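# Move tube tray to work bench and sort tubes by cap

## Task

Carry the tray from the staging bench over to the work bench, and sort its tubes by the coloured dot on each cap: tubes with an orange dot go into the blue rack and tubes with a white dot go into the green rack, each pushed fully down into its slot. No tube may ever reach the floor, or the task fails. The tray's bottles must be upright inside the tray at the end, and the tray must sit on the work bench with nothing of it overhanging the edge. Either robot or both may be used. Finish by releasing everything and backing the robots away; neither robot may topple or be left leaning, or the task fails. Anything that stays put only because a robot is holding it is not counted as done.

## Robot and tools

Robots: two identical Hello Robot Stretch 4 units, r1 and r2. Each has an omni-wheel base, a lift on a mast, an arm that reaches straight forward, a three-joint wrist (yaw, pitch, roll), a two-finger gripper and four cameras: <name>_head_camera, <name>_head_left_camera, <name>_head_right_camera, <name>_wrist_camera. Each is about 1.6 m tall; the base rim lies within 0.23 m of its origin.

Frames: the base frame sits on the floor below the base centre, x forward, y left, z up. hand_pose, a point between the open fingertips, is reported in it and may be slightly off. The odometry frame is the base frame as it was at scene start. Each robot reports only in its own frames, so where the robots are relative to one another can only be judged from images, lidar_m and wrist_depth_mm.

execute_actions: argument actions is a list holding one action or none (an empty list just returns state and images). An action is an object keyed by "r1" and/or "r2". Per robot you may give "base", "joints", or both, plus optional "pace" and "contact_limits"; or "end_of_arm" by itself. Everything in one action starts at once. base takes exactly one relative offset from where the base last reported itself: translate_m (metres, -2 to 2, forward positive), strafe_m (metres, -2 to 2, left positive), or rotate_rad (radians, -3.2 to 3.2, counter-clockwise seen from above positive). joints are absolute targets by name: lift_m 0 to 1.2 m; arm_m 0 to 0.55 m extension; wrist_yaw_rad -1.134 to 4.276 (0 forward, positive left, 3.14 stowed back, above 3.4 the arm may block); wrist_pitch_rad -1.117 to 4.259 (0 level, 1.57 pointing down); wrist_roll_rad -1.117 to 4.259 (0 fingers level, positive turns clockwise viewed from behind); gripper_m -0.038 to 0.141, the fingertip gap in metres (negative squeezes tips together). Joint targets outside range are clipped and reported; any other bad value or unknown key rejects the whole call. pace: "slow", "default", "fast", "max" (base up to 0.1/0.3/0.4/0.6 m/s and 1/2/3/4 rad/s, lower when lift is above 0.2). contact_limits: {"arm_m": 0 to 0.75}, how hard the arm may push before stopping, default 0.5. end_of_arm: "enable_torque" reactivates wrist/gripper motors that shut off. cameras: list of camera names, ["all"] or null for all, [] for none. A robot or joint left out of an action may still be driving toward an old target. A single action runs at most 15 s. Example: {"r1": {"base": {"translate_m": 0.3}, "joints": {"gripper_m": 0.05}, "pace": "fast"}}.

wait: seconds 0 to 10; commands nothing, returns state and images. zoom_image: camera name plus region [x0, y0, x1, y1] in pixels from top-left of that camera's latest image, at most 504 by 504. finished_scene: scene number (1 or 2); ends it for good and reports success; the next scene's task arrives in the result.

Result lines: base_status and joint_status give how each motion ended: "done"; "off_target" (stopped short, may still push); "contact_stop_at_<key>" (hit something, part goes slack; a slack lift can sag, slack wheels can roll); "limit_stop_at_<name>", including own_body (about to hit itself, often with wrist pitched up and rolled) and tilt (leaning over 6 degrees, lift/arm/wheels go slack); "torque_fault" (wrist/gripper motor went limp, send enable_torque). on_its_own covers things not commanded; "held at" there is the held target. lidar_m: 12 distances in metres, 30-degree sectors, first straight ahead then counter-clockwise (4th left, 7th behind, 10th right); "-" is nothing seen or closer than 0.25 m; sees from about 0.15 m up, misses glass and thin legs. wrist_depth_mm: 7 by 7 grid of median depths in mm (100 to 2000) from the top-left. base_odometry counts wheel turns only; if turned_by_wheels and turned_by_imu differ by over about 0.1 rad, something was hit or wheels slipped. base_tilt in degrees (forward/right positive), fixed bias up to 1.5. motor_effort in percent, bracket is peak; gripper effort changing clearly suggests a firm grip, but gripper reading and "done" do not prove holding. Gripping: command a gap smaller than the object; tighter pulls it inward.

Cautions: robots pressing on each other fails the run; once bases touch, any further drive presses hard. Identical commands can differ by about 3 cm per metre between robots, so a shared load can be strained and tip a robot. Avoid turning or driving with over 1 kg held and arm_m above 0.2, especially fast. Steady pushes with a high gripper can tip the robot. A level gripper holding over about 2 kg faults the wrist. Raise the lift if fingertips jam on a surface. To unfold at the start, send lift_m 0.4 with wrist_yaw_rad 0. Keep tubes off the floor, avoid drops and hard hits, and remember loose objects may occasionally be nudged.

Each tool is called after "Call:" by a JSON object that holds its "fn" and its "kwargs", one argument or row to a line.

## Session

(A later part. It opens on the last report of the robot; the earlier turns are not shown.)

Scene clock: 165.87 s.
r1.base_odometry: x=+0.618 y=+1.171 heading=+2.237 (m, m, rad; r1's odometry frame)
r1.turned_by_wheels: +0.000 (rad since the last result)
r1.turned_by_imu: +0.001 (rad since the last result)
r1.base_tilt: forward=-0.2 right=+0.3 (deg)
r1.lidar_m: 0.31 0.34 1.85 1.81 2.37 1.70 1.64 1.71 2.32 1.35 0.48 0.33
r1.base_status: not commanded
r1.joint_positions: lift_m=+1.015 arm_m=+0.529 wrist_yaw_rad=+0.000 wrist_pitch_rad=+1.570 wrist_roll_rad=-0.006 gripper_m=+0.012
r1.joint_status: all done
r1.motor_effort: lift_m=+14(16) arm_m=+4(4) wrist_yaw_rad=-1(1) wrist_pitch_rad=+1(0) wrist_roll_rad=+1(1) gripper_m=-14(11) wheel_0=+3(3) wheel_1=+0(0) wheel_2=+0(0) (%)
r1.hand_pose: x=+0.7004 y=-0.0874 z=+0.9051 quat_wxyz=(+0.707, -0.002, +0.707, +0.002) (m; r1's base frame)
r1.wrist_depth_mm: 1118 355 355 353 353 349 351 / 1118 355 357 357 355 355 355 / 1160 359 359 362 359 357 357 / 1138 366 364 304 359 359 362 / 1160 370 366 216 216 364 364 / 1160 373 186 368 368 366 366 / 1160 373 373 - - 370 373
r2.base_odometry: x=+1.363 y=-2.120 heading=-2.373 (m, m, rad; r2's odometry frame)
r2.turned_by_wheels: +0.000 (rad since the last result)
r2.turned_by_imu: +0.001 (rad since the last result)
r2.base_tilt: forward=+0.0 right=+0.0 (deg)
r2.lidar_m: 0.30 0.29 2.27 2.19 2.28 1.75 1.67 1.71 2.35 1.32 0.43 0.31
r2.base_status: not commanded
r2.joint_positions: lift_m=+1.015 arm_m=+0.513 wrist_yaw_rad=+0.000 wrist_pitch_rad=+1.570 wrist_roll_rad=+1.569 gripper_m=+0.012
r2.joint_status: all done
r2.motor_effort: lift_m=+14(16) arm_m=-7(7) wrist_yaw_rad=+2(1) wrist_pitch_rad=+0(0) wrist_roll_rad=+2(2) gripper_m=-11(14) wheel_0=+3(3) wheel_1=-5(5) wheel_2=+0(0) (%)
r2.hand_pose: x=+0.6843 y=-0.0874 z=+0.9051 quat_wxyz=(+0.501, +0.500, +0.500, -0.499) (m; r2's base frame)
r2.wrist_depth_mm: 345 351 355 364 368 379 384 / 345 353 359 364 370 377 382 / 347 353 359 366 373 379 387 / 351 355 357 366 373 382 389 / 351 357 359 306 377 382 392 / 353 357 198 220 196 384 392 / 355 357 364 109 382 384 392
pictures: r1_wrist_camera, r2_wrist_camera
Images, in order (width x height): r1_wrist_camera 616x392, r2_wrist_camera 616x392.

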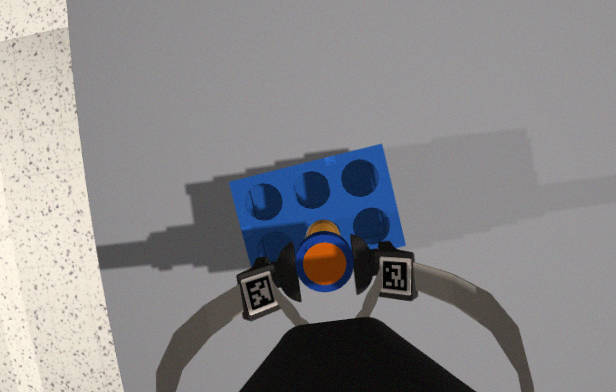

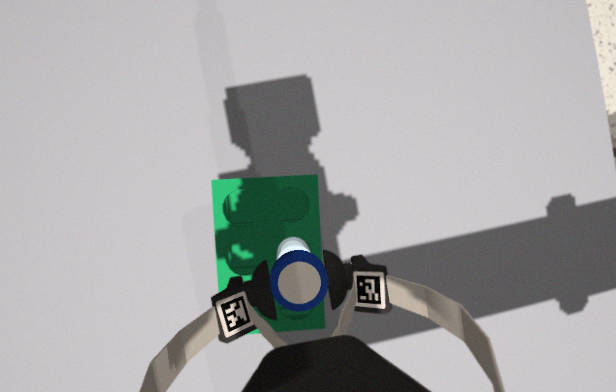

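Call:
{"fn": "execute_actions", "kwargs": {
  "actions": [
    {"r1":{"joints":{"lift_m":0.991},"pace":"slow"},"r2":{"joints":{"lift_m":0.992},"pace":"slow"}}
  ],
  "cameras": []
}}

Call:
{"fn": "execute_actions", "kwargs": {
  "actions": [
    {"r1":{"joints":{"gripper_m":0.065}},"r2":{"joints":{"gripper_m":0.065}}}
  ],
  "cameras": ["r1_wrist_camera","r2_wrist_camera"]
}}

Scene clock: 172.17 s.
r1.base_odometry: x=+0.618 y=+1.171 heading=+2.237 (m, m, rad; r1's odometry frame)
r1.turned_by_wheels: +0.000 (rad since the last result)
r1.turned_by_imu: +0.001 (rad since the last result)
r1.base_tilt: forward=-0.2 right=+0.3 (deg)
r1.lidar_m: 0.29 0.34 1.86 1.84 2.35 1.71 1.63 1.72 2.35 1.37 0.47 0.33
r1.base_status: not commanded
r1.joint_positions: lift_m=+0.991 arm_m=+0.529 wrist_yaw_rad=+0.000 wrist_pitch_rad=+1.570 wrist_roll_rad=-0.006 gripper_m=+0.012
r1.joint_status: all done
r1.motor_effort: lift_m=+14(15) arm_m=+4(4) wrist_yaw_rad=-1(1) wrist_pitch_rad=+0(0) wrist_roll_rad=+1(1) gripper_m=-12(11) wheel_0=+3(3) wheel_1=+0(0) wheel_2=+0(0) (%)
r1.hand_pose: x=+0.7004 y=-0.0874 z=+0.8811 quat_wxyz=(+0.707, -0.002, +0.707, +0.002) (m; r1's base frame)
r1.wrist_depth_mm: 334 334 332 330 330 329 325 / 1078 336 334 334 334 332 327 / 1118 338 338 336 336 334 332 / 1098 343 338 281 334 338 336 / 1118 345 343 217 215 342 340 / 1138 349 186 345 343 342 343 / 1138 353 349 - - 347 345
r2.base_odometry: x=+1.363 y=-2.120 heading=-2.373 (m, m, rad; r2's odometry frame)
r2.turned_by_wheels: +0.000 (rad since the last result)
r2.turned_by_imu: +0.001 (rad since the last result)
r2.base_tilt: forward=+0.0 right=+0.0 (deg)
r2.lidar_m: 0.29 0.31 2.30 2.18 2.28 1.75 1.65 1.71 2.38 1.35 0.46 0.30
r2.base_status: not commanded
r2.joint_positions: lift_m=+0.992 arm_m=+0.513 wrist_yaw_rad=+0.000 wrist_pitch_rad=+1.570 wrist_roll_rad=+1.569 gripper_m=+0.012
r2.joint_status: all done
r2.motor_effort: lift_m=+14(17) arm_m=-7(7) wrist_yaw_rad=+1(1) wrist_pitch_rad=+0(0) wrist_roll_rad=+2(3) gripper_m=-14(12) wheel_0=+3(3) wheel_1=-4(4) wheel_2=+0(0) (%)
r2.hand_pose: x=+0.6843 y=-0.0874 z=+0.8821 quat_wxyz=(+0.501, +0.500, +0.500, -0.499) (m; r2's base frame)
r2.wrist_depth_mm: 324 329 334 342 347 351 357 / 325 330 336 342 349 355 362 / 327 332 338 343 349 355 364 / 329 332 336 340 351 357 362 / 329 334 336 283 351 359 366 / 330 336 196 220 196 362 366 / 330 334 343 109 355 364 368
pictures: none
No camera images: the call's "cameras" was empty. Leave "cameras" out to get every camera's image.

Scene clock: 173.50 s.
r1.base_odometry: x=+0.618 y=+1.171 heading=+2.237 (m, m, rad; r1's odometry frame)
r1.turned_by_wheels: +0.000 (rad since the last result)
r1.turned_by_imu: +0.000 (rad since the last result)
r1.base_tilt: forward=-0.2 right=+0.3 (deg)
r1.lidar_m: 0.31 0.33 1.85 1.81 2.38 1.73 1.63 1.71 2.30 1.31 0.49 0.35
r1.base_status: not commanded
r1.joint_positions: lift_m=+0.991 arm_m=+0.529 wrist_yaw_rad=+0.000 wrist_pitch_rad=+1.570 wrist_roll_rad=-0.006 gripper_m=+0.065
r1.joint_status: all done
r1.motor_effort: lift_m=+14(14) arm_m=+4(4) wrist_yaw_rad=-1(1) wrist_pitch_rad=+0(0) wrist_roll_rad=+1(1) gripper_m=+0(15) wheel_0=+3(3) wheel_1=+0(0) wheel_2=+0(0) (%)
r1.hand_pose: x=+0.7004 y=-0.0874 z=+0.8811 quat_wxyz=(+0.707, -0.002, +0.707, +0.002) (m; r1's base frame)
r1.wrist_depth_mm: 334 336 332 330 330 325 327 / 1118 336 334 332 334 332 330 / 1098 340 338 336 334 334 334 / 1098 343 340 281 336 338 334 / 1098 345 342 265 281 340 340 / 1118 349 195 343 345 340 342 / 1118 351 349 - - 343 347
r2.base_odometry: x=+1.363 y=-2.120 heading=-2.373 (m, m, rad; r2's odometry frame)
r2.turned_by_wheels: +0.000 (rad since the last result)
r2.turned_by_imu: +0.000 (rad since the last result)
r2.base_tilt: forward=+0.0 right=+0.0 (deg)
r2.lidar_m: 0.29 0.29 2.29 2.20 2.25 1.74 1.66 1.70 2.36 1.30 0.43 0.32
r2.base_status: not commanded
r2.joint_positions: lift_m=+0.992 arm_m=+0.513 wrist_yaw_rad=+0.000 wrist_pitch_rad=+1.570 wrist_roll_rad=+1.569 gripper_m=+0.065
r2.joint_status: all done
r2.motor_effort: lift_m=+14(14) arm_m=-7(7) wrist_yaw_rad=+1(2) wrist_pitch_rad=+0(1) wrist_roll_rad=+1(1) gripper_m=-3(14) wheel_0=+3(3) wheel_1=-5(4) wheel_2=+0(1) (%)
r2.hand_pose: x=+0.6843 y=-0.0874 z=+0.8821 quat_wxyz=(+0.501, +0.500, +0.500, -0.499) (m; r2's base frame)
r2.wrist_depth_mm: 324 330 336 342 347 353 359 / 325 332 338 342 349 355 362 / 325 332 340 345 349 357 362 / 327 334 336 340 353 357 362 / 329 334 336 285 351 359 364 / 330 334 204 283 351 362 366 / 330 336 343 109 357 362 368
pictures: r1_wrist_camera, r2_wrist_camera
Images, in order (width x height): r1_wrist_camera 616x392, r2_wrist_camera 616x392.

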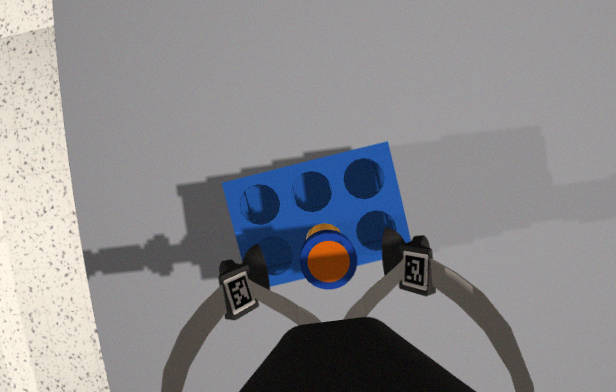

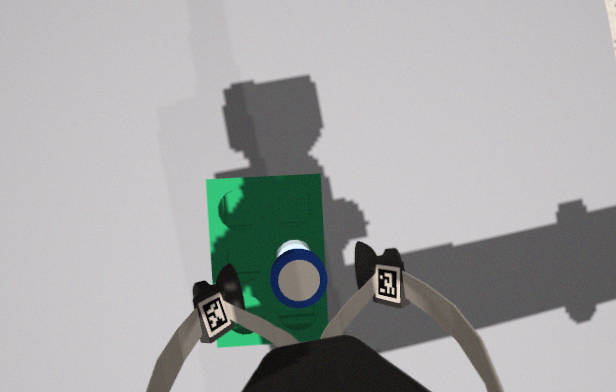

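Call:
{"fn": "execute_actions", "kwargs": {
  "actions": [
    {"r1":{"joints":{"lift_m":1.03},"pace":"fast"},"r2":{"joints":{"lift_m":1.03},"pace":"fast"}}
  ],
  "cameras": []
}}

Call:
{"fn": "execute_actions", "kwargs": {
  "actions": [
    {"r1":{"base":{"strafe_m":1.4},"joints":{"arm_m":0.2,"wrist_roll_rad":1.57},"pace":"fast"},"r2":{"base":{"strafe_m":-2.0},"joints":{"arm_m":0.2},"pace":"max"}}
  ],
  "cameras": ["r1_head_right_camera","r2_head_left_camera"]
}}

Scene clock: 187.17 s.
r1.base_odometry: x=+0.618 y=+1.171 heading=+2.237 (m, m, rad; r1's odometry frame)
r1.turned_by_wheels: +0.000 (rad since the last result)
r1.turned_by_imu: +0.001 (rad since the last result)
r1.base_tilt: forward=-0.2 right=+0.3 (deg)
r1.lidar_m: 0.30 0.31 1.86 1.84 2.34 1.70 1.63 1.69 2.33 1.31 0.44 0.33
r1.base_status: not commanded
r1.joint_positions: lift_m=+1.030 arm_m=+0.529 wrist_yaw_rad=+0.000 wrist_pitch_rad=+1.570 wrist_roll_rad=-0.006 gripper_m=+0.065
r1.joint_status: all done
r1.motor_effort: lift_m=+22(25) arm_m=+4(4) wrist_yaw_rad=-1(1) wrist_pitch_rad=+0(1) wrist_roll_rad=+2(1) gripper_m=-3(4) wheel_0=+3(3) wheel_1=+0(0) wheel_2=+0(0) (%)
r1.hand_pose: x=+0.7004 y=-0.0874 z=+0.9194 quat_wxyz=(+0.707, -0.002, +0.707, +0.002) (m; r1's base frame)
r1.wrist_depth_mm: 1118 370 370 370 368 364 364 / 1118 375 370 373 368 366 370 / 1138 375 375 375 373 373 373 / 1138 382 377 319 375 373 377 / 1160 382 382 320 322 384 377 / 1138 387 195 382 382 382 382 / 1160 389 392 - - 384 382
r2.base_odometry: x=+1.363 y=-2.120 heading=-2.373 (m, m, rad; r2's odometry frame)
r2.turned_by_wheels: +0.000 (rad since the last result)
r2.turned_by_imu: +0.001 (rad since the last result)
r2.base_tilt: forward=-0.1 right=-0.1 (deg)
r2.lidar_m: 0.29 0.31 2.28 2.19 2.29 1.74 1.66 1.70 2.37 1.32 0.45 0.33
r2.base_status: not commanded
r2.joint_positions: lift_m=+1.030 arm_m=+0.513 wrist_yaw_rad=+0.000 wrist_pitch_rad=+1.570 wrist_roll_rad=+1.569 gripper_m=+0.065
r2.joint_status: all done
r2.motor_effort: lift_m=+23(24) arm_m=-7(7) wrist_yaw_rad=+1(1) wrist_pitch_rad=+0(0) wrist_roll_rad=+2(2) gripper_m=-3(1) wheel_0=+3(3) wheel_1=-4(4) wheel_2=-1(0) (%)
r2.hand_pose: x=+0.6843 y=-0.0874 z=+0.9194 quat_wxyz=(+0.501, +0.500, +0.500, -0.499) (m; r2's base frame)
r2.wrist_depth_mm: 359 368 373 379 384 392 399 / 359 366 373 377 384 397 399 / 362 368 375 382 389 394 402 / 362 368 373 382 389 397 404 / 364 370 375 322 389 399 404 / 368 373 204 325 389 402 407 / 368 375 382 109 394 399 410
pictures: none
No camera images: the call's "cameras" was empty. Leave "cameras" out to get every camera's image.

Scene clock: 194.20 s.
r1.base_odometry: x=-0.483 y=+0.305 heading=+2.237 (m, m, rad; r1's odometry frame)
r1.turned_by_wheels: +0.000 (rad since the last result)
r1.turned_by_imu: +0.004 (rad since the last result)
r1.base_tilt: forward=-0.2 right=+0.3 (deg)
r1.lidar_m: 1.54 0.60 0.52 1.29 2.34 1.70 1.64 1.69 2.35 1.28 1.31 1.08
r1.base_status: done
r1.joint_positions: lift_m=+1.030 arm_m=+0.201 wrist_yaw_rad=+0.000 wrist_pitch_rad=+1.570 wrist_roll_rad=+1.569 gripper_m=+0.065
r1.joint_status: all done
r1.motor_effort: lift_m=+21(22) arm_m=-4(5) wrist_yaw_rad=-1(2) wrist_pitch_rad=+0(0) wrist_roll_rad=+3(8) gripper_m=-3(1) wheel_0=-1(14) wheel_1=+0(12) wheel_2=+0(5) (%)
r1.hand_pose: x=+0.3718 y=-0.0874 z=+0.9195 quat_wxyz=(+0.500, +0.500, +0.500, -0.500) (m; r1's base frame)
r1.wrist_depth_mm: 1118 1098 1098 1098 1098 1098 1078 / 1118 1118 1138 1098 1118 1098 1118 / 1118 1118 1138 1118 1118 1098 1098 / 1160 1118 1138 1118 946 904 1118 / 1160 1160 1138 1138 946 904 1118 / 1138 1138 195 1138 1138 1160 1118 / 1138 1182 1160 - - 1160 1160
r2.base_odometry: x=-0.027 y=-0.683 heading=-2.373 (m, m, rad; r2's odometry frame)
r2.turned_by_wheels: +0.000 (rad since the last result)
r2.turned_by_imu: +0.004 (rad since the last result)
r2.base_tilt: forward=+0.0 right=+0.0 (deg)
r2.lidar_m: 1.49 0.95 0.74 1.26 2.38 1.71 1.63 1.73 2.34 1.32 1.05 1.11
r2.base_status: done
r2.joint_positions: lift_m=+1.030 arm_m=+0.201 wrist_yaw_rad=+0.000 wrist_pitch_rad=+1.570 wrist_roll_rad=+1.570 gripper_m=+0.065
r2.joint_status: all done
r2.motor_effort: lift_m=+22(22) arm_m=-6(6) wrist_yaw_rad=+2(1) wrist_pitch_rad=+0(1) wrist_roll_rad=+2(1) gripper_m=-1(0) wheel_0=+4(13) wheel_1=-3(16) wheel_2=+0(0) (%)
r2.hand_pose: x=+0.3722 y=-0.0874 z=+0.9194 quat_wxyz=(+0.500, +0.500, +0.500, -0.500) (m; r2's base frame)
r2.wrist_depth_mm: 1060 1098 1118 1138 1160 1182 1182 / 1078 1098 1118 1118 1160 1182 1182 / 1098 1098 1098 1138 1160 1160 1182 / 1078 1118 1138 1138 946 946 1229 / 1060 1098 1118 1160 960 976 1182 / 1098 1098 204 1138 1160 1182 1229 / 1098 1118 1118 109 1182 1205 1205
pictures: r1_head_right_camera, r2_head_left_camera
Images, in order (width x height): r1_head_right_camera 420x672, r2_head_left_camera 420x672.

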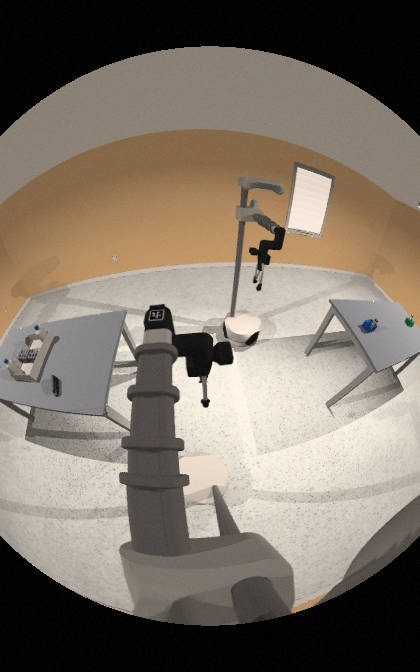

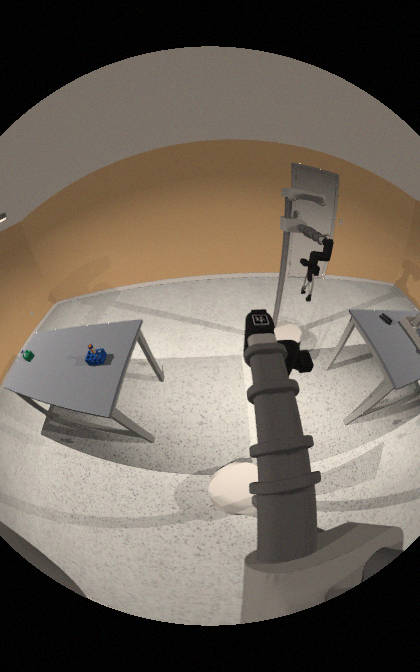

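Call:
{"fn": "execute_actions", "kwargs": {
  "actions": [
    {"r1":{"base":{"strafe_m":1.273},"joints":{"arm_m":0.33,"lift_m":1.0},"pace":"fast"},"r2":{"base":{"strafe_m":-1.684},"joints":{"arm_m":0.36,"lift_m":1.08},"pace":"max"}}
  ],
  "cameras": ["r1_wrist_camera","r2_wrist_camera"]
}}

Scene clock: 204.57 s.
r1.base_odometry: x=-1.484 y=-0.481 heading=+2.237 (m, m, rad; r1's odometry frame)
r1.turned_by_wheels: +0.000 (rad since the last result)
r1.turned_by_imu: +0.004 (rad since the last result)
r1.base_tilt: forward=-0.2 right=+0.3 (deg)
r1.lidar_m: 0.29 0.32 0.46 2.66 2.38 1.72 1.61 1.71 2.37 2.56 0.45 0.31
r1.base_status: done
r1.joint_positions: lift_m=+1.000 arm_m=+0.329 wrist_yaw_rad=+0.000 wrist_pitch_rad=+1.570 wrist_roll_rad=+1.569 gripper_m=+0.065
r1.joint_status: all done
r1.motor_effort: lift_m=+15(19) arm_m=+4(7) wrist_yaw_rad=-2(0) wrist_pitch_rad=+1(0) wrist_roll_rad=+3(3) gripper_m=-6(5) wheel_0=+0(16) wheel_1=+0(10) wheel_2=+0(4) (%)
r1.hand_pose: x=+0.5005 y=-0.0874 z=+0.8900 quat_wxyz=(+0.501, +0.500, +0.500, -0.499) (m; r1's base frame)
r1.wrist_depth_mm: 343 340 340 342 340 1060 1098 / 296 306 342 345 343 342 1078 / 286 340 345 343 345 345 1078 / 290 345 347 347 345 347 891 / 351 347 349 351 349 351 904 / 325 324 195 330 353 355 1118 / 329 297 289 - - 357 1138
r2.base_odometry: x=-1.197 y=+0.528 heading=-2.373 (m, m, rad; r2's odometry frame)
r2.turned_by_wheels: +0.000 (rad since the last result)
r2.turned_by_imu: +0.005 (rad since the last result)
r2.base_tilt: forward=+0.0 right=+0.0 (deg)
r2.lidar_m: 0.31 0.34 0.47 2.37 2.37 1.70 1.63 1.71 2.33 2.85 0.49 0.35
r2.base_status: done
r2.joint_positions: lift_m=+1.080 arm_m=+0.359 wrist_yaw_rad=+0.000 wrist_pitch_rad=+1.570 wrist_roll_rad=+1.570 gripper_m=+0.065
r2.joint_status: all done
r2.motor_effort: lift_m=+21(26) arm_m=+6(7) wrist_yaw_rad=+0(1) wrist_pitch_rad=+1(1) wrist_roll_rad=+1(0) gripper_m=-2(4) wheel_0=+5(14) wheel_1=-1(14) wheel_2=+0(2) (%)
r2.hand_pose: x=+0.5301 y=-0.0874 z=+0.9695 quat_wxyz=(+0.501, +0.500, +0.500, -0.499) (m; r2's base frame)
r2.wrist_depth_mm: 407 413 421 427 436 1229 1255 / 410 413 421 433 436 1229 1255 / 368 410 424 433 439 1025 1255 / 366 413 421 433 439 1008 1255 / 394 415 424 433 442 1042 1281 / 407 392 204 436 442 1229 1255 / 410 362 298 109 445 1255 1255
pictures: r1_wrist_camera, r2_wrist_camera
Images, in order (width x height): r1_wrist_camera 616x392, r2_wrist_camera 616x392.

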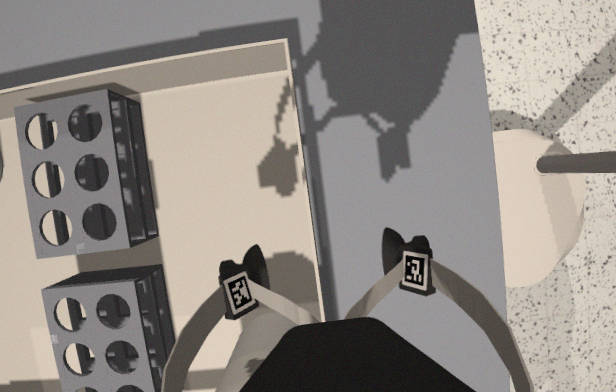

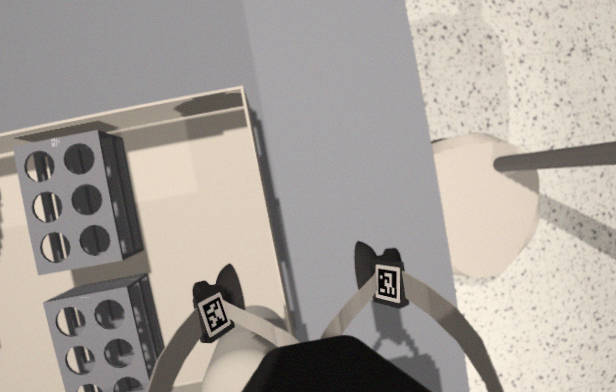

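Call:
{"fn": "execute_actions", "kwargs": {
  "actions": [
    {"r1":{"base":{"strafe_m":-0.005},"joints":{"arm_m":0.338,"lift_m":0.94,"gripper_m":0.05}},"r2":{"base":{"strafe_m":0.005},"joints":{"arm_m":0.382,"lift_m":0.94,"gripper_m":0.05}}}
  ],
  "cameras": ["r1_wrist_camera","r2_wrist_camera","r1_head_right_camera","r2_head_right_camera"]
}}

Scene clock: 214.77 s.
r1.base_odometry: x=-1.480 y=-0.478 heading=+2.237 (m, m, rad; r1's odometry frame)
r1.turned_by_wheels: +0.000 (rad since the last result)
r1.turned_by_imu: +0.001 (rad since the last result)
r1.base_tilt: forward=-0.2 right=+0.3 (deg)
r1.lidar_m: 0.31 0.31 0.46 2.66 2.40 1.73 1.60 1.70 2.37 2.57 0.48 0.31
r1.base_status: done
r1.joint_positions: lift_m=+0.940 arm_m=+0.337 wrist_yaw_rad=+0.000 wrist_pitch_rad=+1.570 wrist_roll_rad=+1.569 gripper_m=+0.050
r1.joint_status: all done
r1.motor_effort: lift_m=+14(15) arm_m=+4(4) wrist_yaw_rad=-1(1) wrist_pitch_rad=+1(1) wrist_roll_rad=+3(3) gripper_m=-3(5) wheel_0=-3(13) wheel_1=+1(7) wheel_2=+0(1) (%)
r1.hand_pose: x=+0.5084 y=-0.0874 z=+0.8301 quat_wxyz=(+0.501, +0.500, +0.500, -0.499) (m; r1's base frame)
r1.wrist_depth_mm: 282 281 236 283 282 281 1025 / 227 278 283 285 286 283 1042 / 228 285 286 285 286 286 809 / 229 285 286 287 289 289 831 / 232 291 290 291 220 291 831 / 256 287 197 290 293 293 931 / 266 266 293 - - 294 294
r2.base_odometry: x=-1.194 y=+0.524 heading=-2.373 (m, m, rad; r2's odometry frame)
r2.turned_by_wheels: +0.000 (rad since the last result)
r2.turned_by_imu: +0.001 (rad since the last result)
r2.base_tilt: forward=+0.0 right=+0.0 (deg)
r2.lidar_m: 0.33 0.35 0.48 2.36 2.39 1.71 1.62 1.74 2.36 2.85 0.48 0.35
r2.base_status: done
r2.joint_positions: lift_m=+0.940 arm_m=+0.381 wrist_yaw_rad=+0.000 wrist_pitch_rad=+1.570 wrist_roll_rad=+1.570 gripper_m=+0.050
r2.joint_status: all done
r2.motor_effort: lift_m=+14(20) arm_m=+6(7) wrist_yaw_rad=+1(1) wrist_pitch_rad=+0(1) wrist_roll_rad=+1(2) gripper_m=-2(0) wheel_0=+2(10) wheel_1=+0(10) wheel_2=+0(2) (%)
r2.hand_pose: x=+0.5521 y=-0.0874 z=+0.8301 quat_wxyz=(+0.501, +0.500, +0.500, -0.499) (m; r2's base frame)
r2.wrist_depth_mm: 276 232 238 290 296 303 1098 / 237 277 286 291 297 303 1118 / 250 281 283 293 298 303 891 / 248 282 287 294 298 304 891 / 248 282 286 291 300 306 878 / 266 282 202 293 298 306 1118 / 236 277 289 109 303 309 1118
pictures: r1_head_right_camera, r1_wrist_camera, r2_head_right_camera, r2_wrist_camera
Images, in order (width x height): r1_head_right_camera 420x672, r1_wrist_camera 616x392, r2_head_right_camera 420x672, r2_wrist_camera 616x392.

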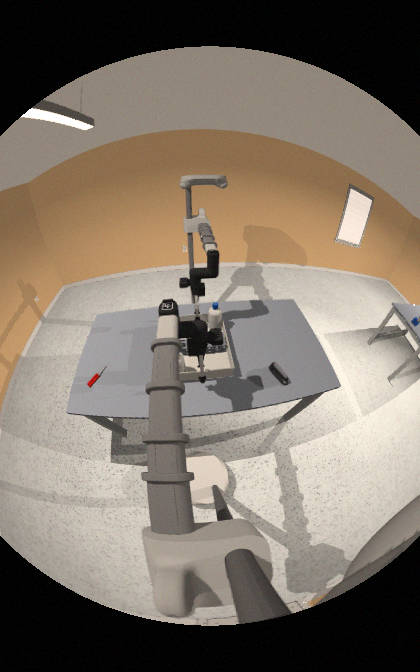

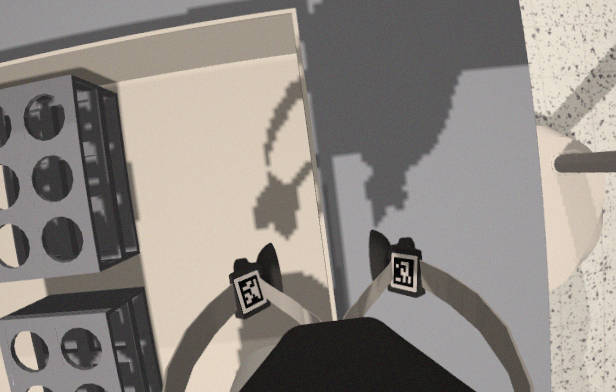

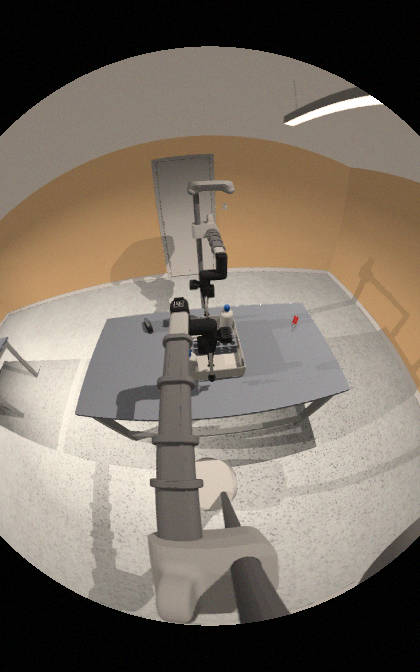

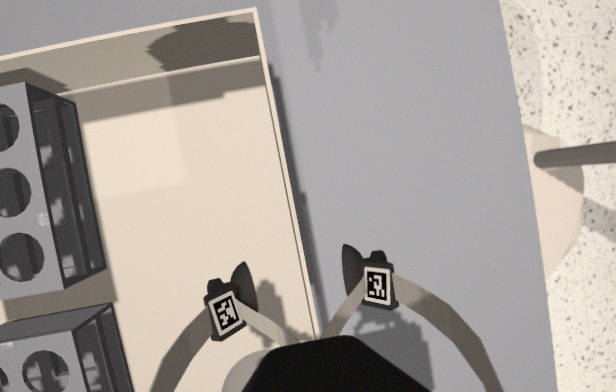

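Call:
{"fn": "execute_actions", "kwargs": {
  "actions": [
    {"r1":{"joints":{"lift_m":0.914,"gripper_m":0.02}},"r2":{"joints":{"arm_m":0.377,"lift_m":0.914,"gripper_m":0.02}}}
  ],
  "cameras": ["r1_wrist_camera","r2_wrist_camera","r1_head_right_camera","r2_head_right_camera"]
}}

Call:
{"fn": "zoom_image", "kwargs": {
  "camera": "r2_head_right_camera",
  "region": [160, 280, 280, 400]
}}

Call:
{"fn": "zoom_image", "kwargs": {
  "camera": "r1_head_right_camera",
  "region": [150, 280, 270, 400]
}}

Scene clock: 221.53 s.
r1.base_odometry: x=-1.480 y=-0.478 heading=+2.237 (m, m, rad; r1's odometry frame)
r1.turned_by_wheels: +0.000 (rad since the last result)
r1.turned_by_imu: +0.001 (rad since the last result)
r1.base_tilt: forward=-0.2 right=+0.3 (deg)
r1.lidar_m: 0.29 0.32 0.46 2.64 2.39 1.72 1.62 1.71 2.38 2.53 0.46 0.34
r1.base_status: not commanded
r1.joint_positions: lift_m=+0.914 arm_m=+0.337 wrist_yaw_rad=+0.000 wrist_pitch_rad=+1.570 wrist_roll_rad=+1.569 gripper_m=+0.020
r1.joint_status: all done
r1.motor_effort: lift_m=+14(14) arm_m=+4(4) wrist_yaw_rad=-1(1) wrist_pitch_rad=+1(1) wrist_roll_rad=+3(3) gripper_m=-1(3) wheel_0=-3(3) wheel_1=+1(1) wheel_2=+0(0) (%)
r1.hand_pose: x=+0.5084 y=-0.0874 z=+0.8041 quat_wxyz=(+0.501, +0.500, +0.500, -0.499) (m; r1's base frame)
r1.wrist_depth_mm: 200 205 223 255 257 256 991 / 229 258 257 258 259 257 991 / 231 259 258 259 262 260 759 / 233 260 260 262 265 262 262 / 234 264 264 264 264 266 265 / 247 265 266 191 192 266 267 / 208 264 268 - - 270 268
r2.base_odometry: x=-1.194 y=+0.524 heading=-2.373 (m, m, rad; r2's odometry frame)
r2.turned_by_wheels: +0.000 (rad since the last result)
r2.turned_by_imu: +0.001 (rad since the last result)
r2.base_tilt: forward=+0.0 right=+0.0 (deg)
r2.lidar_m: 0.33 0.34 0.48 2.37 2.36 1.71 1.63 1.70 2.36 2.86 0.49 0.35
r2.base_status: not commanded
r2.joint_positions: lift_m=+0.914 arm_m=+0.378 wrist_yaw_rad=+0.000 wrist_pitch_rad=+1.570 wrist_roll_rad=+1.570 gripper_m=+0.020
r2.joint_status: all done
r2.motor_effort: lift_m=+14(13) arm_m=-6(8) wrist_yaw_rad=+2(1) wrist_pitch_rad=+0(0) wrist_roll_rad=+0(1) gripper_m=-5(7) wheel_0=+2(1) wheel_1=+0(0) wheel_2=+0(0) (%)
r2.hand_pose: x=+0.5493 y=-0.0874 z=+0.8041 quat_wxyz=(+0.501, +0.500, +0.500, -0.499) (m; r2's base frame)
r2.wrist_depth_mm: 198 208 229 264 268 274 1078 / 237 253 259 265 270 276 1078 / 245 256 260 266 271 277 831 / 246 256 260 267 272 278 866 / 238 257 260 265 273 279 283 / 251 258 259 211 193 279 286 / 226 257 263 109 276 281 286
pictures: r1_head_right_camera, r1_wrist_camera, r2_head_right_camera, r2_wrist_camera
Images, in order (width x height): r1_head_right_camera 420x672, r1_wrist_camera 616x392, r2_head_right_camera 420x672, r2_wrist_camera 616x392.

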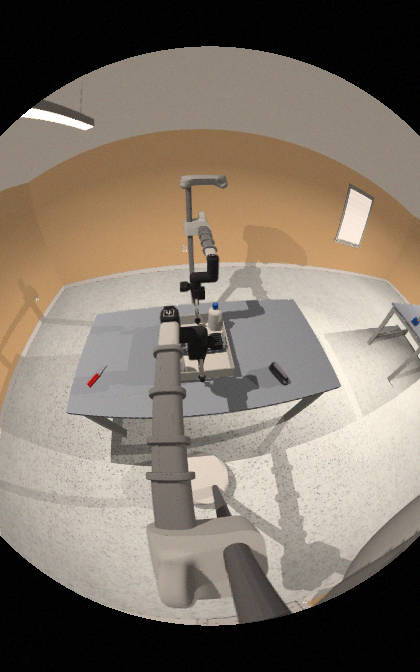

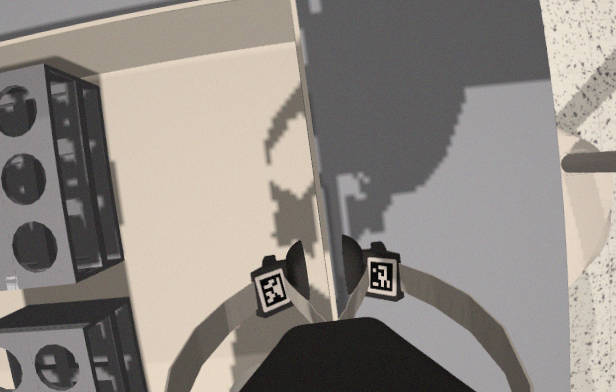

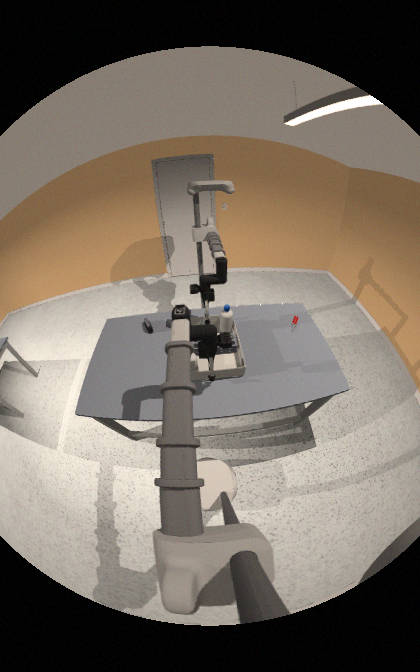

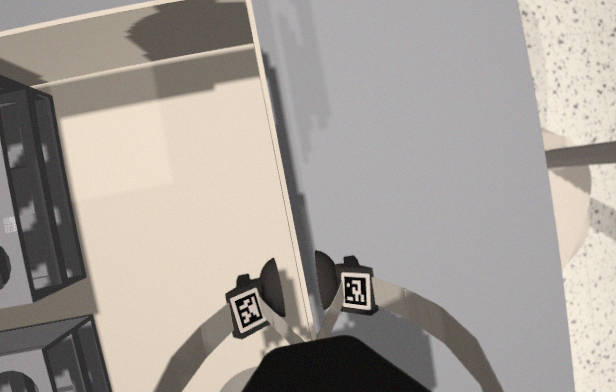

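Region (160, 280, 280, 400) of r2_head_right_camera's 420x672 image, scaled by 4.200, with more detail than that image has.

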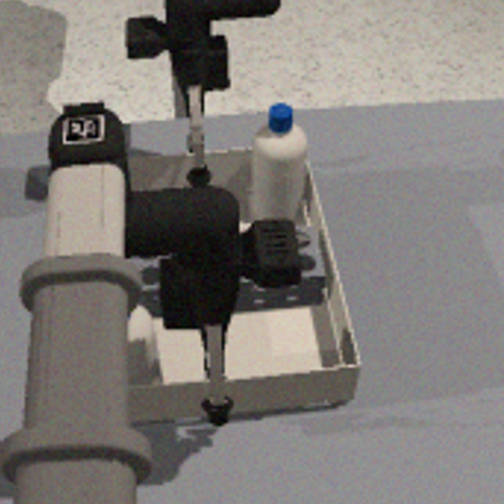

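Region (150, 280, 270, 400) of r1_head_right_camera's 420x672 image, scaled by 4.200, with more detail than that image has.

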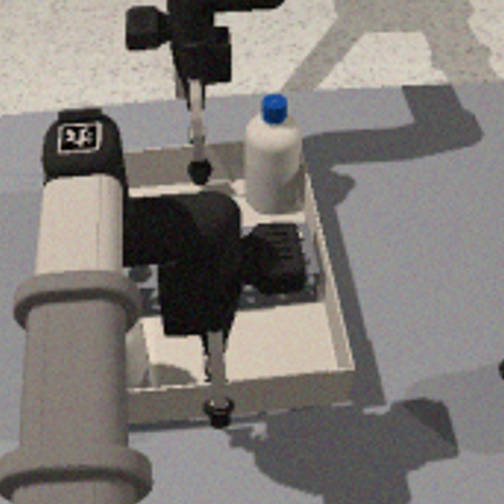

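Call:
{"fn": "execute_actions", "kwargs": {
  "actions": [
    {"r1":{"joints":{"lift_m":0.92,"gripper_m":-0.036}},"r2":{"joints":{"arm_m":0.375,"lift_m":0.92,"gripper_m":-0.036}}}
  ],
  "cameras": ["r1_wrist_camera","r2_wrist_camera"]
}}

Call:
{"fn": "execute_actions", "kwargs": {
  "actions": [
    {"r1":{"joints":{"lift_m":0.95},"pace":"slow"},"r2":{"joints":{"lift_m":0.95},"pace":"slow"}}
  ],
  "cameras": ["r1_wrist_camera","r2_wrist_camera","r1_head_right_camera"]
}}

Scene clock: 229.17 s.
r1.base_odometry: x=-1.480 y=-0.478 heading=+2.237 (m, m, rad; r1's odometry frame)
r1.turned_by_wheels: +0.000 (rad since the last result)
r1.turned_by_imu: +0.001 (rad since the last result)
r1.base_tilt: forward=-0.2 right=+0.4 (deg)
r1.lidar_m: 0.29 0.31 0.47 2.65 2.40 1.71 1.61 1.68 2.35 2.56 0.48 0.31
r1.base_status: not commanded
r1.joint_positions: lift_m=+0.920 arm_m=+0.337 wrist_yaw_rad=+0.000 wrist_pitch_rad=+1.570 wrist_roll_rad=+1.569 gripper_m=-0.036
r1.joint_status: all done
r1.motor_effort: lift_m=+23(25) arm_m=+4(4) wrist_yaw_rad=-1(0) wrist_pitch_rad=+1(4) wrist_roll_rad=+3(3) gripper_m=-18(21) wheel_0=-3(3) wheel_1=+1(1) wheel_2=+0(0) (%)
r1.hand_pose: x=+0.5084 y=-0.0874 z=+0.8094 quat_wxyz=(+0.501, +0.500, +0.500, -0.499) (m; r1's base frame)
r1.wrist_depth_mm: 198 204 223 260 259 259 991 / 225 253 254 260 262 263 991 / 229 257 256 256 265 264 809 / 229 259 258 262 266 268 798 / 232 262 263 213 267 267 270 / 231 264 179 195 213 153 272 / 207 244 266 - - 273 274
r2.base_odometry: x=-1.194 y=+0.524 heading=-2.373 (m, m, rad; r2's odometry frame)
r2.turned_by_wheels: +0.000 (rad since the last result)
r2.turned_by_imu: +0.001 (rad since the last result)
r2.base_tilt: forward=+0.0 right=-0.1 (deg)
r2.lidar_m: 0.33 0.36 0.48 2.37 2.35 1.69 1.62 1.71 2.33 2.86 0.49 0.34
r2.base_status: not commanded
r2.joint_positions: lift_m=+0.920 arm_m=+0.376 wrist_yaw_rad=+0.000 wrist_pitch_rad=+1.570 wrist_roll_rad=+1.570 gripper_m=-0.035
r2.joint_status: all done
r2.motor_effort: lift_m=+23(21) arm_m=-6(7) wrist_yaw_rad=+0(0) wrist_pitch_rad=+1(2) wrist_roll_rad=+1(0) gripper_m=-21(21) wheel_0=+1(1) wheel_1=+0(0) wheel_2=+0(0) (%)
r2.hand_pose: x=+0.5474 y=-0.0874 z=+0.8094 quat_wxyz=(+0.501, +0.500, +0.500, -0.499) (m; r2's base frame)
r2.wrist_depth_mm: 196 208 231 268 272 278 1098 / 240 253 258 268 273 279 1078 / 246 254 260 271 276 281 854 / 247 254 262 272 276 281 878 / 246 256 260 263 278 282 866 / 251 256 191 204 184 283 290 / 224 255 262 109 279 283 290
pictures: r1_wrist_camera, r2_wrist_camera
Images, in order (width x height): r1_wrist_camera 616x392, r2_wrist_camera 616x392.

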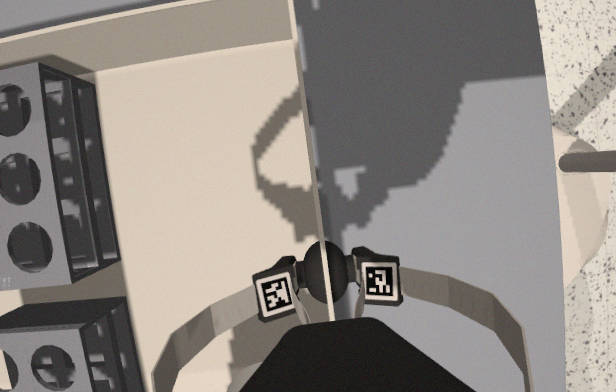

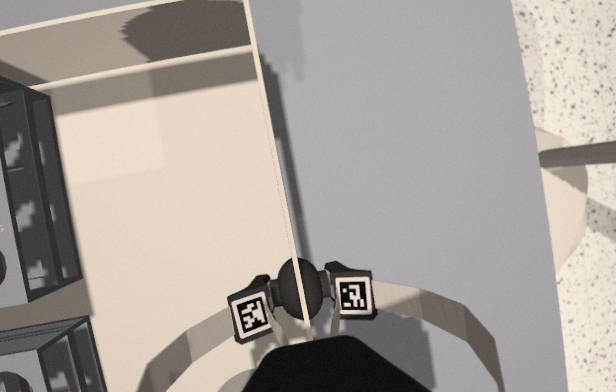

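Scene clock: 230.23 s.
r1.base_odometry: x=-1.480 y=-0.478 heading=+2.237 (m, m, rad; r1's odometry frame)
r1.turned_by_wheels: +0.000 (rad since the last result)
r1.turned_by_imu: +0.000 (rad since the last result)
r1.base_tilt: forward=-0.2 right=+0.3 (deg)
r1.lidar_m: 0.29 0.31 0.44 2.65 2.37 1.70 1.61 1.70 2.34 2.54 0.43 0.33
r1.base_status: not commanded
r1.joint_positions: lift_m=+0.949 arm_m=+0.337 wrist_yaw_rad=+0.000 wrist_pitch_rad=+1.570 wrist_roll_rad=+1.569 gripper_m=-0.036
r1.joint_status: all done
r1.motor_effort: lift_m=+26(28) arm_m=+4(4) wrist_yaw_rad=-1(1) wrist_pitch_rad=+1(1) wrist_roll_rad=+3(3) gripper_m=-19(18) wheel_0=-3(3) wheel_1=+1(1) wheel_2=+0(0) (%)
r1.hand_pose: x=+0.5084 y=-0.0874 z=+0.8391 quat_wxyz=(+0.501, +0.500, +0.500, -0.499) (m; r1's base frame)
r1.wrist_depth_mm: 198 204 224 289 289 291 1025 / 225 253 254 291 293 291 1025 / 227 256 256 257 294 296 820 / 229 259 259 260 297 294 831 / 232 263 262 213 300 298 831 / 246 266 179 195 212 153 1078 / 208 243 268 - - 304 1078
r2.base_odometry: x=-1.194 y=+0.524 heading=-2.373 (m, m, rad; r2's odometry frame)
r2.turned_by_wheels: +0.000 (rad since the last result)
r2.turned_by_imu: +0.000 (rad since the last result)
r2.base_tilt: forward=-0.1 right=+0.0 (deg)
r2.lidar_m: 0.31 0.34 0.48 2.35 2.36 1.73 1.63 1.71 2.33 2.85 0.46 0.34
r2.base_status: not commanded
r2.joint_positions: lift_m=+0.949 arm_m=+0.376 wrist_yaw_rad=+0.000 wrist_pitch_rad=+1.570 wrist_roll_rad=+1.570 gripper_m=-0.035
r2.joint_status: all done
r2.motor_effort: lift_m=+26(27) arm_m=-6(6) wrist_yaw_rad=+1(0) wrist_pitch_rad=+1(1) wrist_roll_rad=+0(1) gripper_m=-17(20) wheel_0=+1(1) wheel_1=+0(0) wheel_2=+0(0) (%)
r2.hand_pose: x=+0.5474 y=-0.0874 z=+0.8391 quat_wxyz=(+0.501, +0.500, +0.500, -0.499) (m; r2's base frame)
r2.wrist_depth_mm: 196 208 232 297 303 309 1098 / 239 253 257 300 304 310 1118 / 246 254 258 300 304 310 1118 / 246 255 259 301 306 314 891 / 245 256 260 264 309 315 917 / 251 256 192 204 184 315 1138 / 224 255 260 109 310 315 1138
pictures: r1_head_right_camera, r1_wrist_camera, r2_wrist_camera
Images, in order (width x height): r1_head_right_camera 420x672, r1_wrist_camera 616x392, r2_wrist_camera 616x392.

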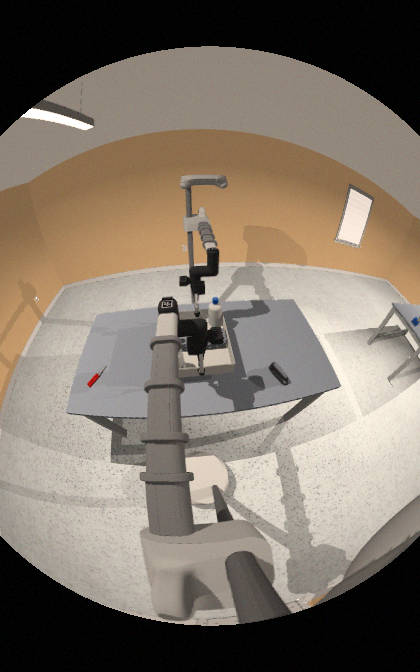

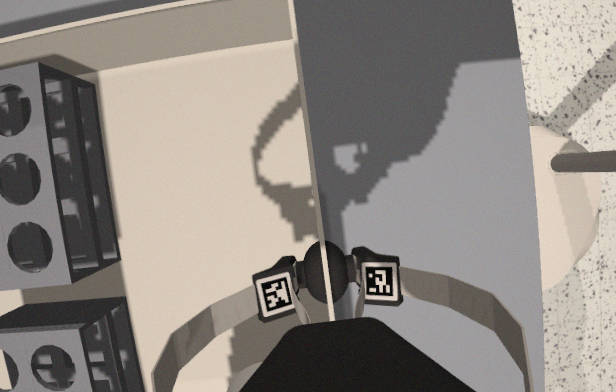

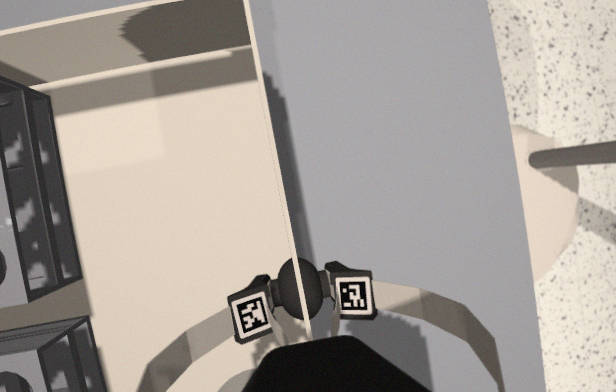

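Call:
{"fn": "execute_actions", "kwargs": {
  "actions": [
    {"r1":{"base":{"strafe_m":-0.6},"joints":{"lift_m":1.075}},"r2":{"base":{"strafe_m":0.6},"joints":{"lift_m":1.075}}}
  ],
  "cameras": ["r1_wrist_camera","r2_wrist_camera"]
}}

Scene clock: 238.10 s.
r1.base_odometry: x=-1.008 y=-0.107 heading=+2.237 (m, m, rad; r1's odometry frame)
r1.turned_by_wheels: +0.000 (rad since the last result)
r1.turned_by_imu: +0.001 (rad since the last result)
r1.base_tilt: forward=-0.2 right=+0.3 (deg)
r1.lidar_m: 0.30 0.33 0.43 1.25 2.33 1.67 1.61 1.73 2.36 1.94 2.01 0.29
r1.base_status: done
r1.joint_positions: lift_m=+1.074 arm_m=+0.337 wrist_yaw_rad=+0.000 wrist_pitch_rad=+1.571 wrist_roll_rad=+1.569 gripper_m=-0.036
r1.joint_status: all done
r1.motor_effort: lift_m=+24(27) arm_m=+4(4) wrist_yaw_rad=+0(1) wrist_pitch_rad=-1(0) wrist_roll_rad=+2(3) gripper_m=-20(22) wheel_0=+1(10) wheel_1=-2(10) wheel_2=+0(1) (%)
r1.hand_pose: x=+0.5082 y=-0.0874 z=+0.9642 quat_wxyz=(+0.500, +0.500, +0.500, -0.500) (m; r1's base frame)
r1.wrist_depth_mm: 196 204 224 1138 1160 1138 1118 / 224 255 255 413 413 1160 1138 / 228 256 255 258 415 960 1160 / 229 258 260 260 421 960 976 / 231 263 262 213 424 960 1205 / 231 263 179 196 213 291 1205 / 207 244 267 - - 433 1182
r2.base_odometry: x=-0.777 y=+0.093 heading=-2.373 (m, m, rad; r2's odometry frame)
r2.turned_by_wheels: +0.000 (rad since the last result)
r2.turned_by_imu: +0.002 (rad since the last result)
r2.base_tilt: forward=-0.1 right=+0.0 (deg)
r2.lidar_m: 0.30 3.19 1.80 1.77 2.35 1.72 1.62 1.73 2.34 1.36 0.46 0.35
r2.base_status: done
r2.joint_positions: lift_m=+1.074 arm_m=+0.376 wrist_yaw_rad=+0.000 wrist_pitch_rad=+1.570 wrist_roll_rad=+1.570 gripper_m=-0.035
r2.joint_status: all done
r2.motor_effort: lift_m=+25(28) arm_m=-6(6) wrist_yaw_rad=+1(0) wrist_pitch_rad=-1(1) wrist_roll_rad=+1(1) gripper_m=-18(20) wheel_0=-4(13) wheel_1=+6(17) wheel_2=+0(0) (%)
r2.hand_pose: x=+0.5471 y=-0.0874 z=+0.9642 quat_wxyz=(+0.500, +0.500, +0.500, -0.500) (m; r2's base frame)
r2.wrist_depth_mm: 199 206 232 421 430 1205 1229 / 238 254 259 421 430 1205 1255 / 246 255 259 427 433 1008 1255 / 246 255 259 427 433 1008 1229 / 246 256 260 265 436 1025 1255 / 249 256 192 201 184 1255 1255 / 224 255 260 109 442 1255 1255
pictures: r1_wrist_camera, r2_wrist_camera
Images, in order (width x height): r1_wrist_camera 616x392, r2_wrist_camera 616x392.

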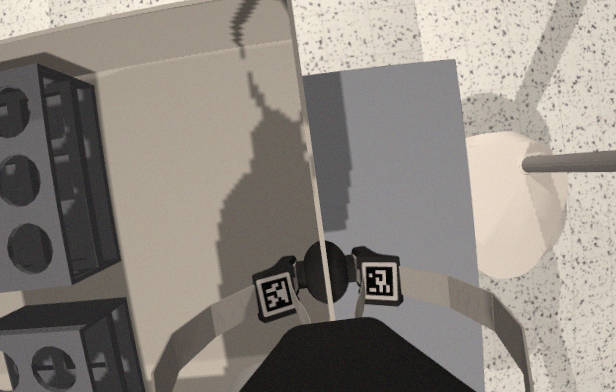

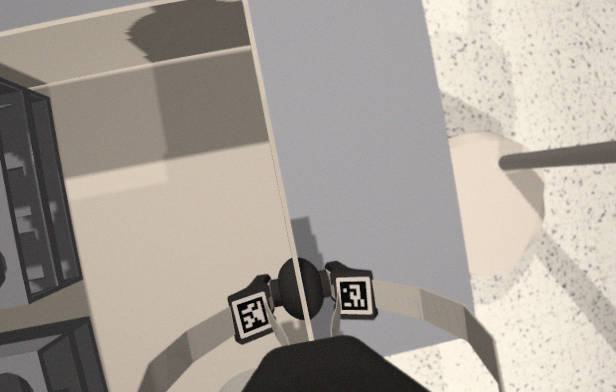

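Call:
{"fn": "execute_actions", "kwargs": {
  "actions": [
    {"r1":{"base":{"strafe_m":-1.2}},"r2":{"base":{"strafe_m":1.206},"joints":{"arm_m":0.372}}}
  ],
  "cameras": ["r1_wrist_camera","r2_wrist_camera","r1_head_right_camera"]
}}

Scene clock: 248.37 s.
r1.base_odometry: x=-0.065 y=+0.634 heading=+2.237 (m, m, rad; r1's odometry frame)
r1.turned_by_wheels: +0.000 (rad since the last result)
r1.turned_by_imu: +0.003 (rad since the last result)
r1.base_tilt: forward=-0.2 right=+0.4 (deg)
r1.lidar_m: 0.48 1.31 0.98 1.29 2.32 1.73 1.62 1.70 2.35 1.32 0.79 0.51
r1.base_status: done
r1.joint_positions: lift_m=+1.075 arm_m=+0.337 wrist_yaw_rad=+0.000 wrist_pitch_rad=+1.570 wrist_roll_rad=+1.570 gripper_m=-0.036
r1.joint_status: not commanded
r1.motor_effort: lift_m=+24(24) arm_m=+4(4) wrist_yaw_rad=-1(3) wrist_pitch_rad=+0(5) wrist_roll_rad=+3(3) gripper_m=-19(22) wheel_0=+2(13) wheel_1=-1(13) wheel_2=+0(3) (%)
r1.hand_pose: x=+0.5083 y=-0.0874 z=+0.9642 quat_wxyz=(+0.500, +0.500, +0.500, -0.500) (m; r1's base frame)
r1.wrist_depth_mm: 198 204 224 1138 1138 1118 1138 / 224 253 254 1138 1160 1138 1160 / 227 256 257 258 1182 976 1160 / 229 256 259 259 1182 960 960 / 233 262 262 213 1160 960 1138 / 244 265 178 195 213 153 1182 / 207 243 268 - - 1229 1229
r2.base_odometry: x=+0.062 y=-0.773 heading=-2.373 (m, m, rad; r2's odometry frame)
r2.turned_by_wheels: +0.000 (rad since the last result)
r2.turned_by_imu: +0.002 (rad since the last result)
r2.base_tilt: forward=+0.0 right=+0.0 (deg)
r2.lidar_m: 0.52 0.74 0.63 1.23 2.37 1.72 1.65 1.71 2.34 1.35 1.19 0.55
r2.base_status: done
r2.joint_positions: lift_m=+1.074 arm_m=+0.373 wrist_yaw_rad=+0.001 wrist_pitch_rad=+1.570 wrist_roll_rad=+1.570 gripper_m=-0.035
r2.joint_status: all done
r2.motor_effort: lift_m=+25(26) arm_m=-6(8) wrist_yaw_rad=+0(1) wrist_pitch_rad=-1(4) wrist_roll_rad=+1(1) gripper_m=-22(22) wheel_0=-5(13) wheel_1=+5(16) wheel_2=+0(0) (%)
r2.hand_pose: x=+0.5442 y=-0.0874 z=+0.9642 quat_wxyz=(+0.501, +0.500, +0.500, -0.499) (m; r2's base frame)
r2.wrist_depth_mm: 196 208 230 1182 1182 1205 1255 / 239 254 258 1182 1182 1229 1255 / 246 255 259 1160 1182 1025 1229 / 245 256 259 1182 1160 1008 1255 / 237 256 259 263 1182 1008 1255 / 250 255 192 201 184 1281 1281 / 224 256 262 109 1229 1229 1255
pictures: r1_head_right_camera, r1_wrist_camera, r2_wrist_camera
Images, in order (width x height): r1_head_right_camera 420x672, r1_wrist_camera 616x392, r2_wrist_camera 616x392.

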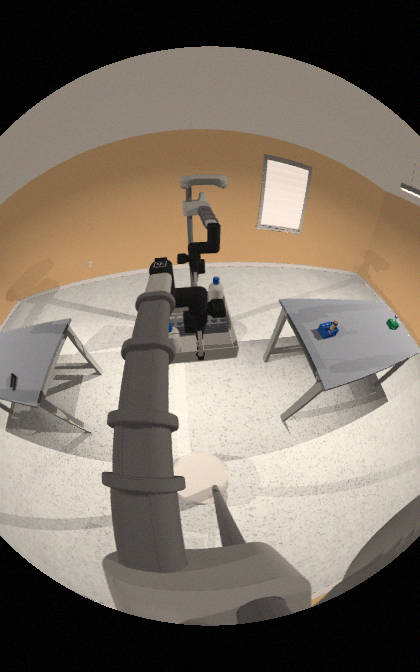

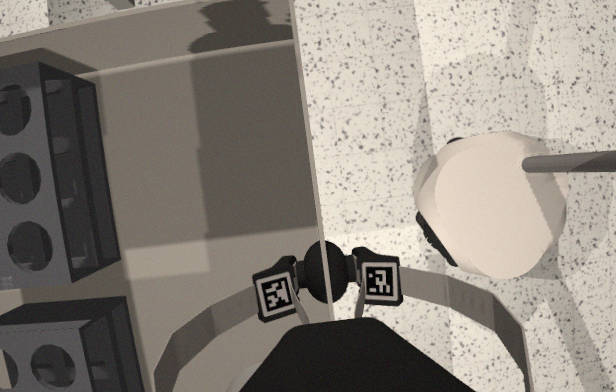

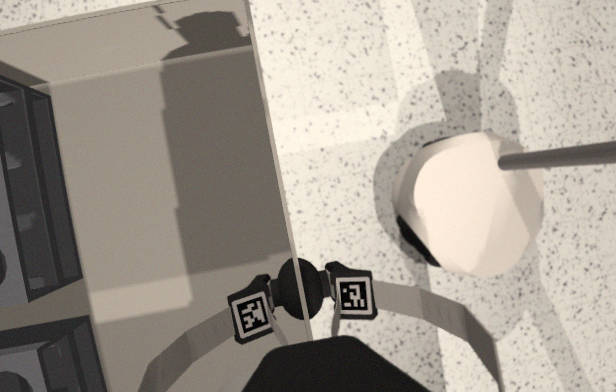

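Call:
{"fn": "execute_actions", "kwargs": {
  "actions": [
    {"r1":{"base":{"strafe_m":-1.22}},"r2":{"base":{"strafe_m":1.224},"joints":{"arm_m":0.37}}}
  ],
  "cameras": ["r1_wrist_camera","r2_wrist_camera","r2_head_right_camera"]
}}

Scene clock: 256.30 s.
r1.base_odometry: x=+0.894 y=+1.388 heading=+2.237 (m, m, rad; r1's odometry frame)
r1.turned_by_wheels: +0.000 (rad since the last result)
r1.turned_by_imu: +0.002 (rad since the last result)
r1.base_tilt: forward=-0.3 right=+0.4 (deg)
r1.lidar_m: 0.31 0.34 0.48 2.18 2.33 1.72 1.63 1.70 2.34 3.03 0.46 0.33
r1.base_status: done
r1.joint_positions: lift_m=+1.075 arm_m=+0.337 wrist_yaw_rad=+0.000 wrist_pitch_rad=+1.571 wrist_roll_rad=+1.570 gripper_m=-0.036
r1.joint_status: not commanded
r1.motor_effort: lift_m=+24(24) arm_m=+4(4) wrist_yaw_rad=+1(0) wrist_pitch_rad=-3(2) wrist_roll_rad=+2(3) gripper_m=-20(19) wheel_0=+1(9) wheel_1=-1(10) wheel_2=+0(0) (%)
r1.hand_pose: x=+0.5081 y=-0.0874 z=+0.9642 quat_wxyz=(+0.500, +0.500, +0.500, -0.500) (m; r1's base frame)
r1.wrist_depth_mm: 198 205 224 413 413 1138 1118 / 224 255 255 413 413 1160 1182 / 227 255 256 256 415 946 1160 / 229 258 259 259 421 991 960 / 232 262 263 213 421 976 1160 / 243 264 179 196 213 291 1205 / 206 243 266 - - 433 1205
r2.base_odometry: x=+0.913 y=-1.653 heading=-2.373 (m, m, rad; r2's odometry frame)
r2.turned_by_wheels: +0.000 (rad since the last result)
r2.turned_by_imu: +0.001 (rad since the last result)
r2.base_tilt: forward=-0.1 right=+0.0 (deg)
r2.lidar_m: 0.30 0.33 0.43 2.84 2.40 1.71 1.66 1.73 2.34 2.39 0.48 0.33
r2.base_status: done
r2.joint_positions: lift_m=+1.074 arm_m=+0.371 wrist_yaw_rad=+0.000 wrist_pitch_rad=+1.571 wrist_roll_rad=+1.570 gripper_m=-0.035
r2.joint_status: all done
r2.motor_effort: lift_m=+25(25) arm_m=-6(9) wrist_yaw_rad=+2(1) wrist_pitch_rad=-3(3) wrist_roll_rad=+1(2) gripper_m=-20(22) wheel_0=-3(14) wheel_1=+4(13) wheel_2=+0(1) (%)
r2.hand_pose: x=+0.5419 y=-0.0874 z=+0.9642 quat_wxyz=(+0.500, +0.500, +0.500, -0.500) (m; r2's base frame)
r2.wrist_depth_mm: 196 208 230 424 430 1229 1255 / 238 254 258 421 430 1205 1255 / 245 254 259 424 433 1008 1255 / 245 255 260 424 433 1008 1255 / 246 256 262 264 436 1025 1281 / 250 256 192 200 185 1255 1281 / 224 255 260 109 439 449 1255
pictures: r1_wrist_camera, r2_head_right_camera, r2_wrist_camera
Images, in order (width x height): r1_wrist_camera 616x392, r2_head_right_camera 420x672, r2_wrist_camera 616x392.

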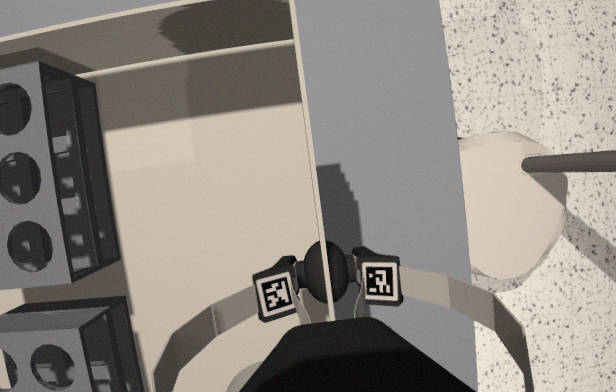

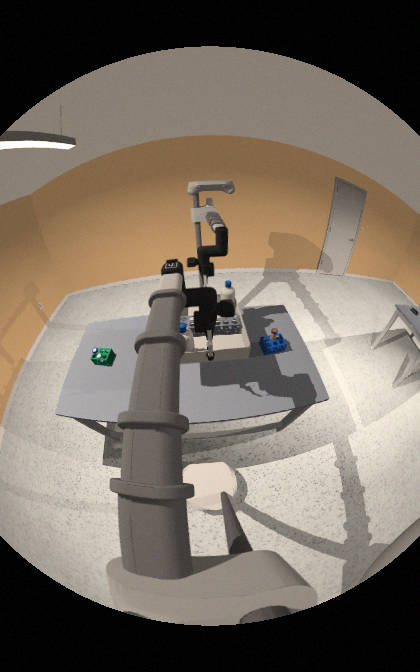

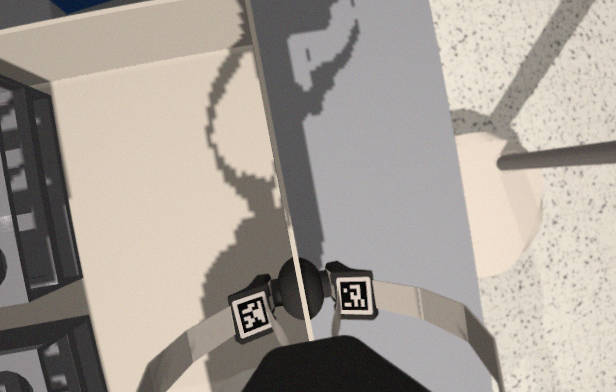

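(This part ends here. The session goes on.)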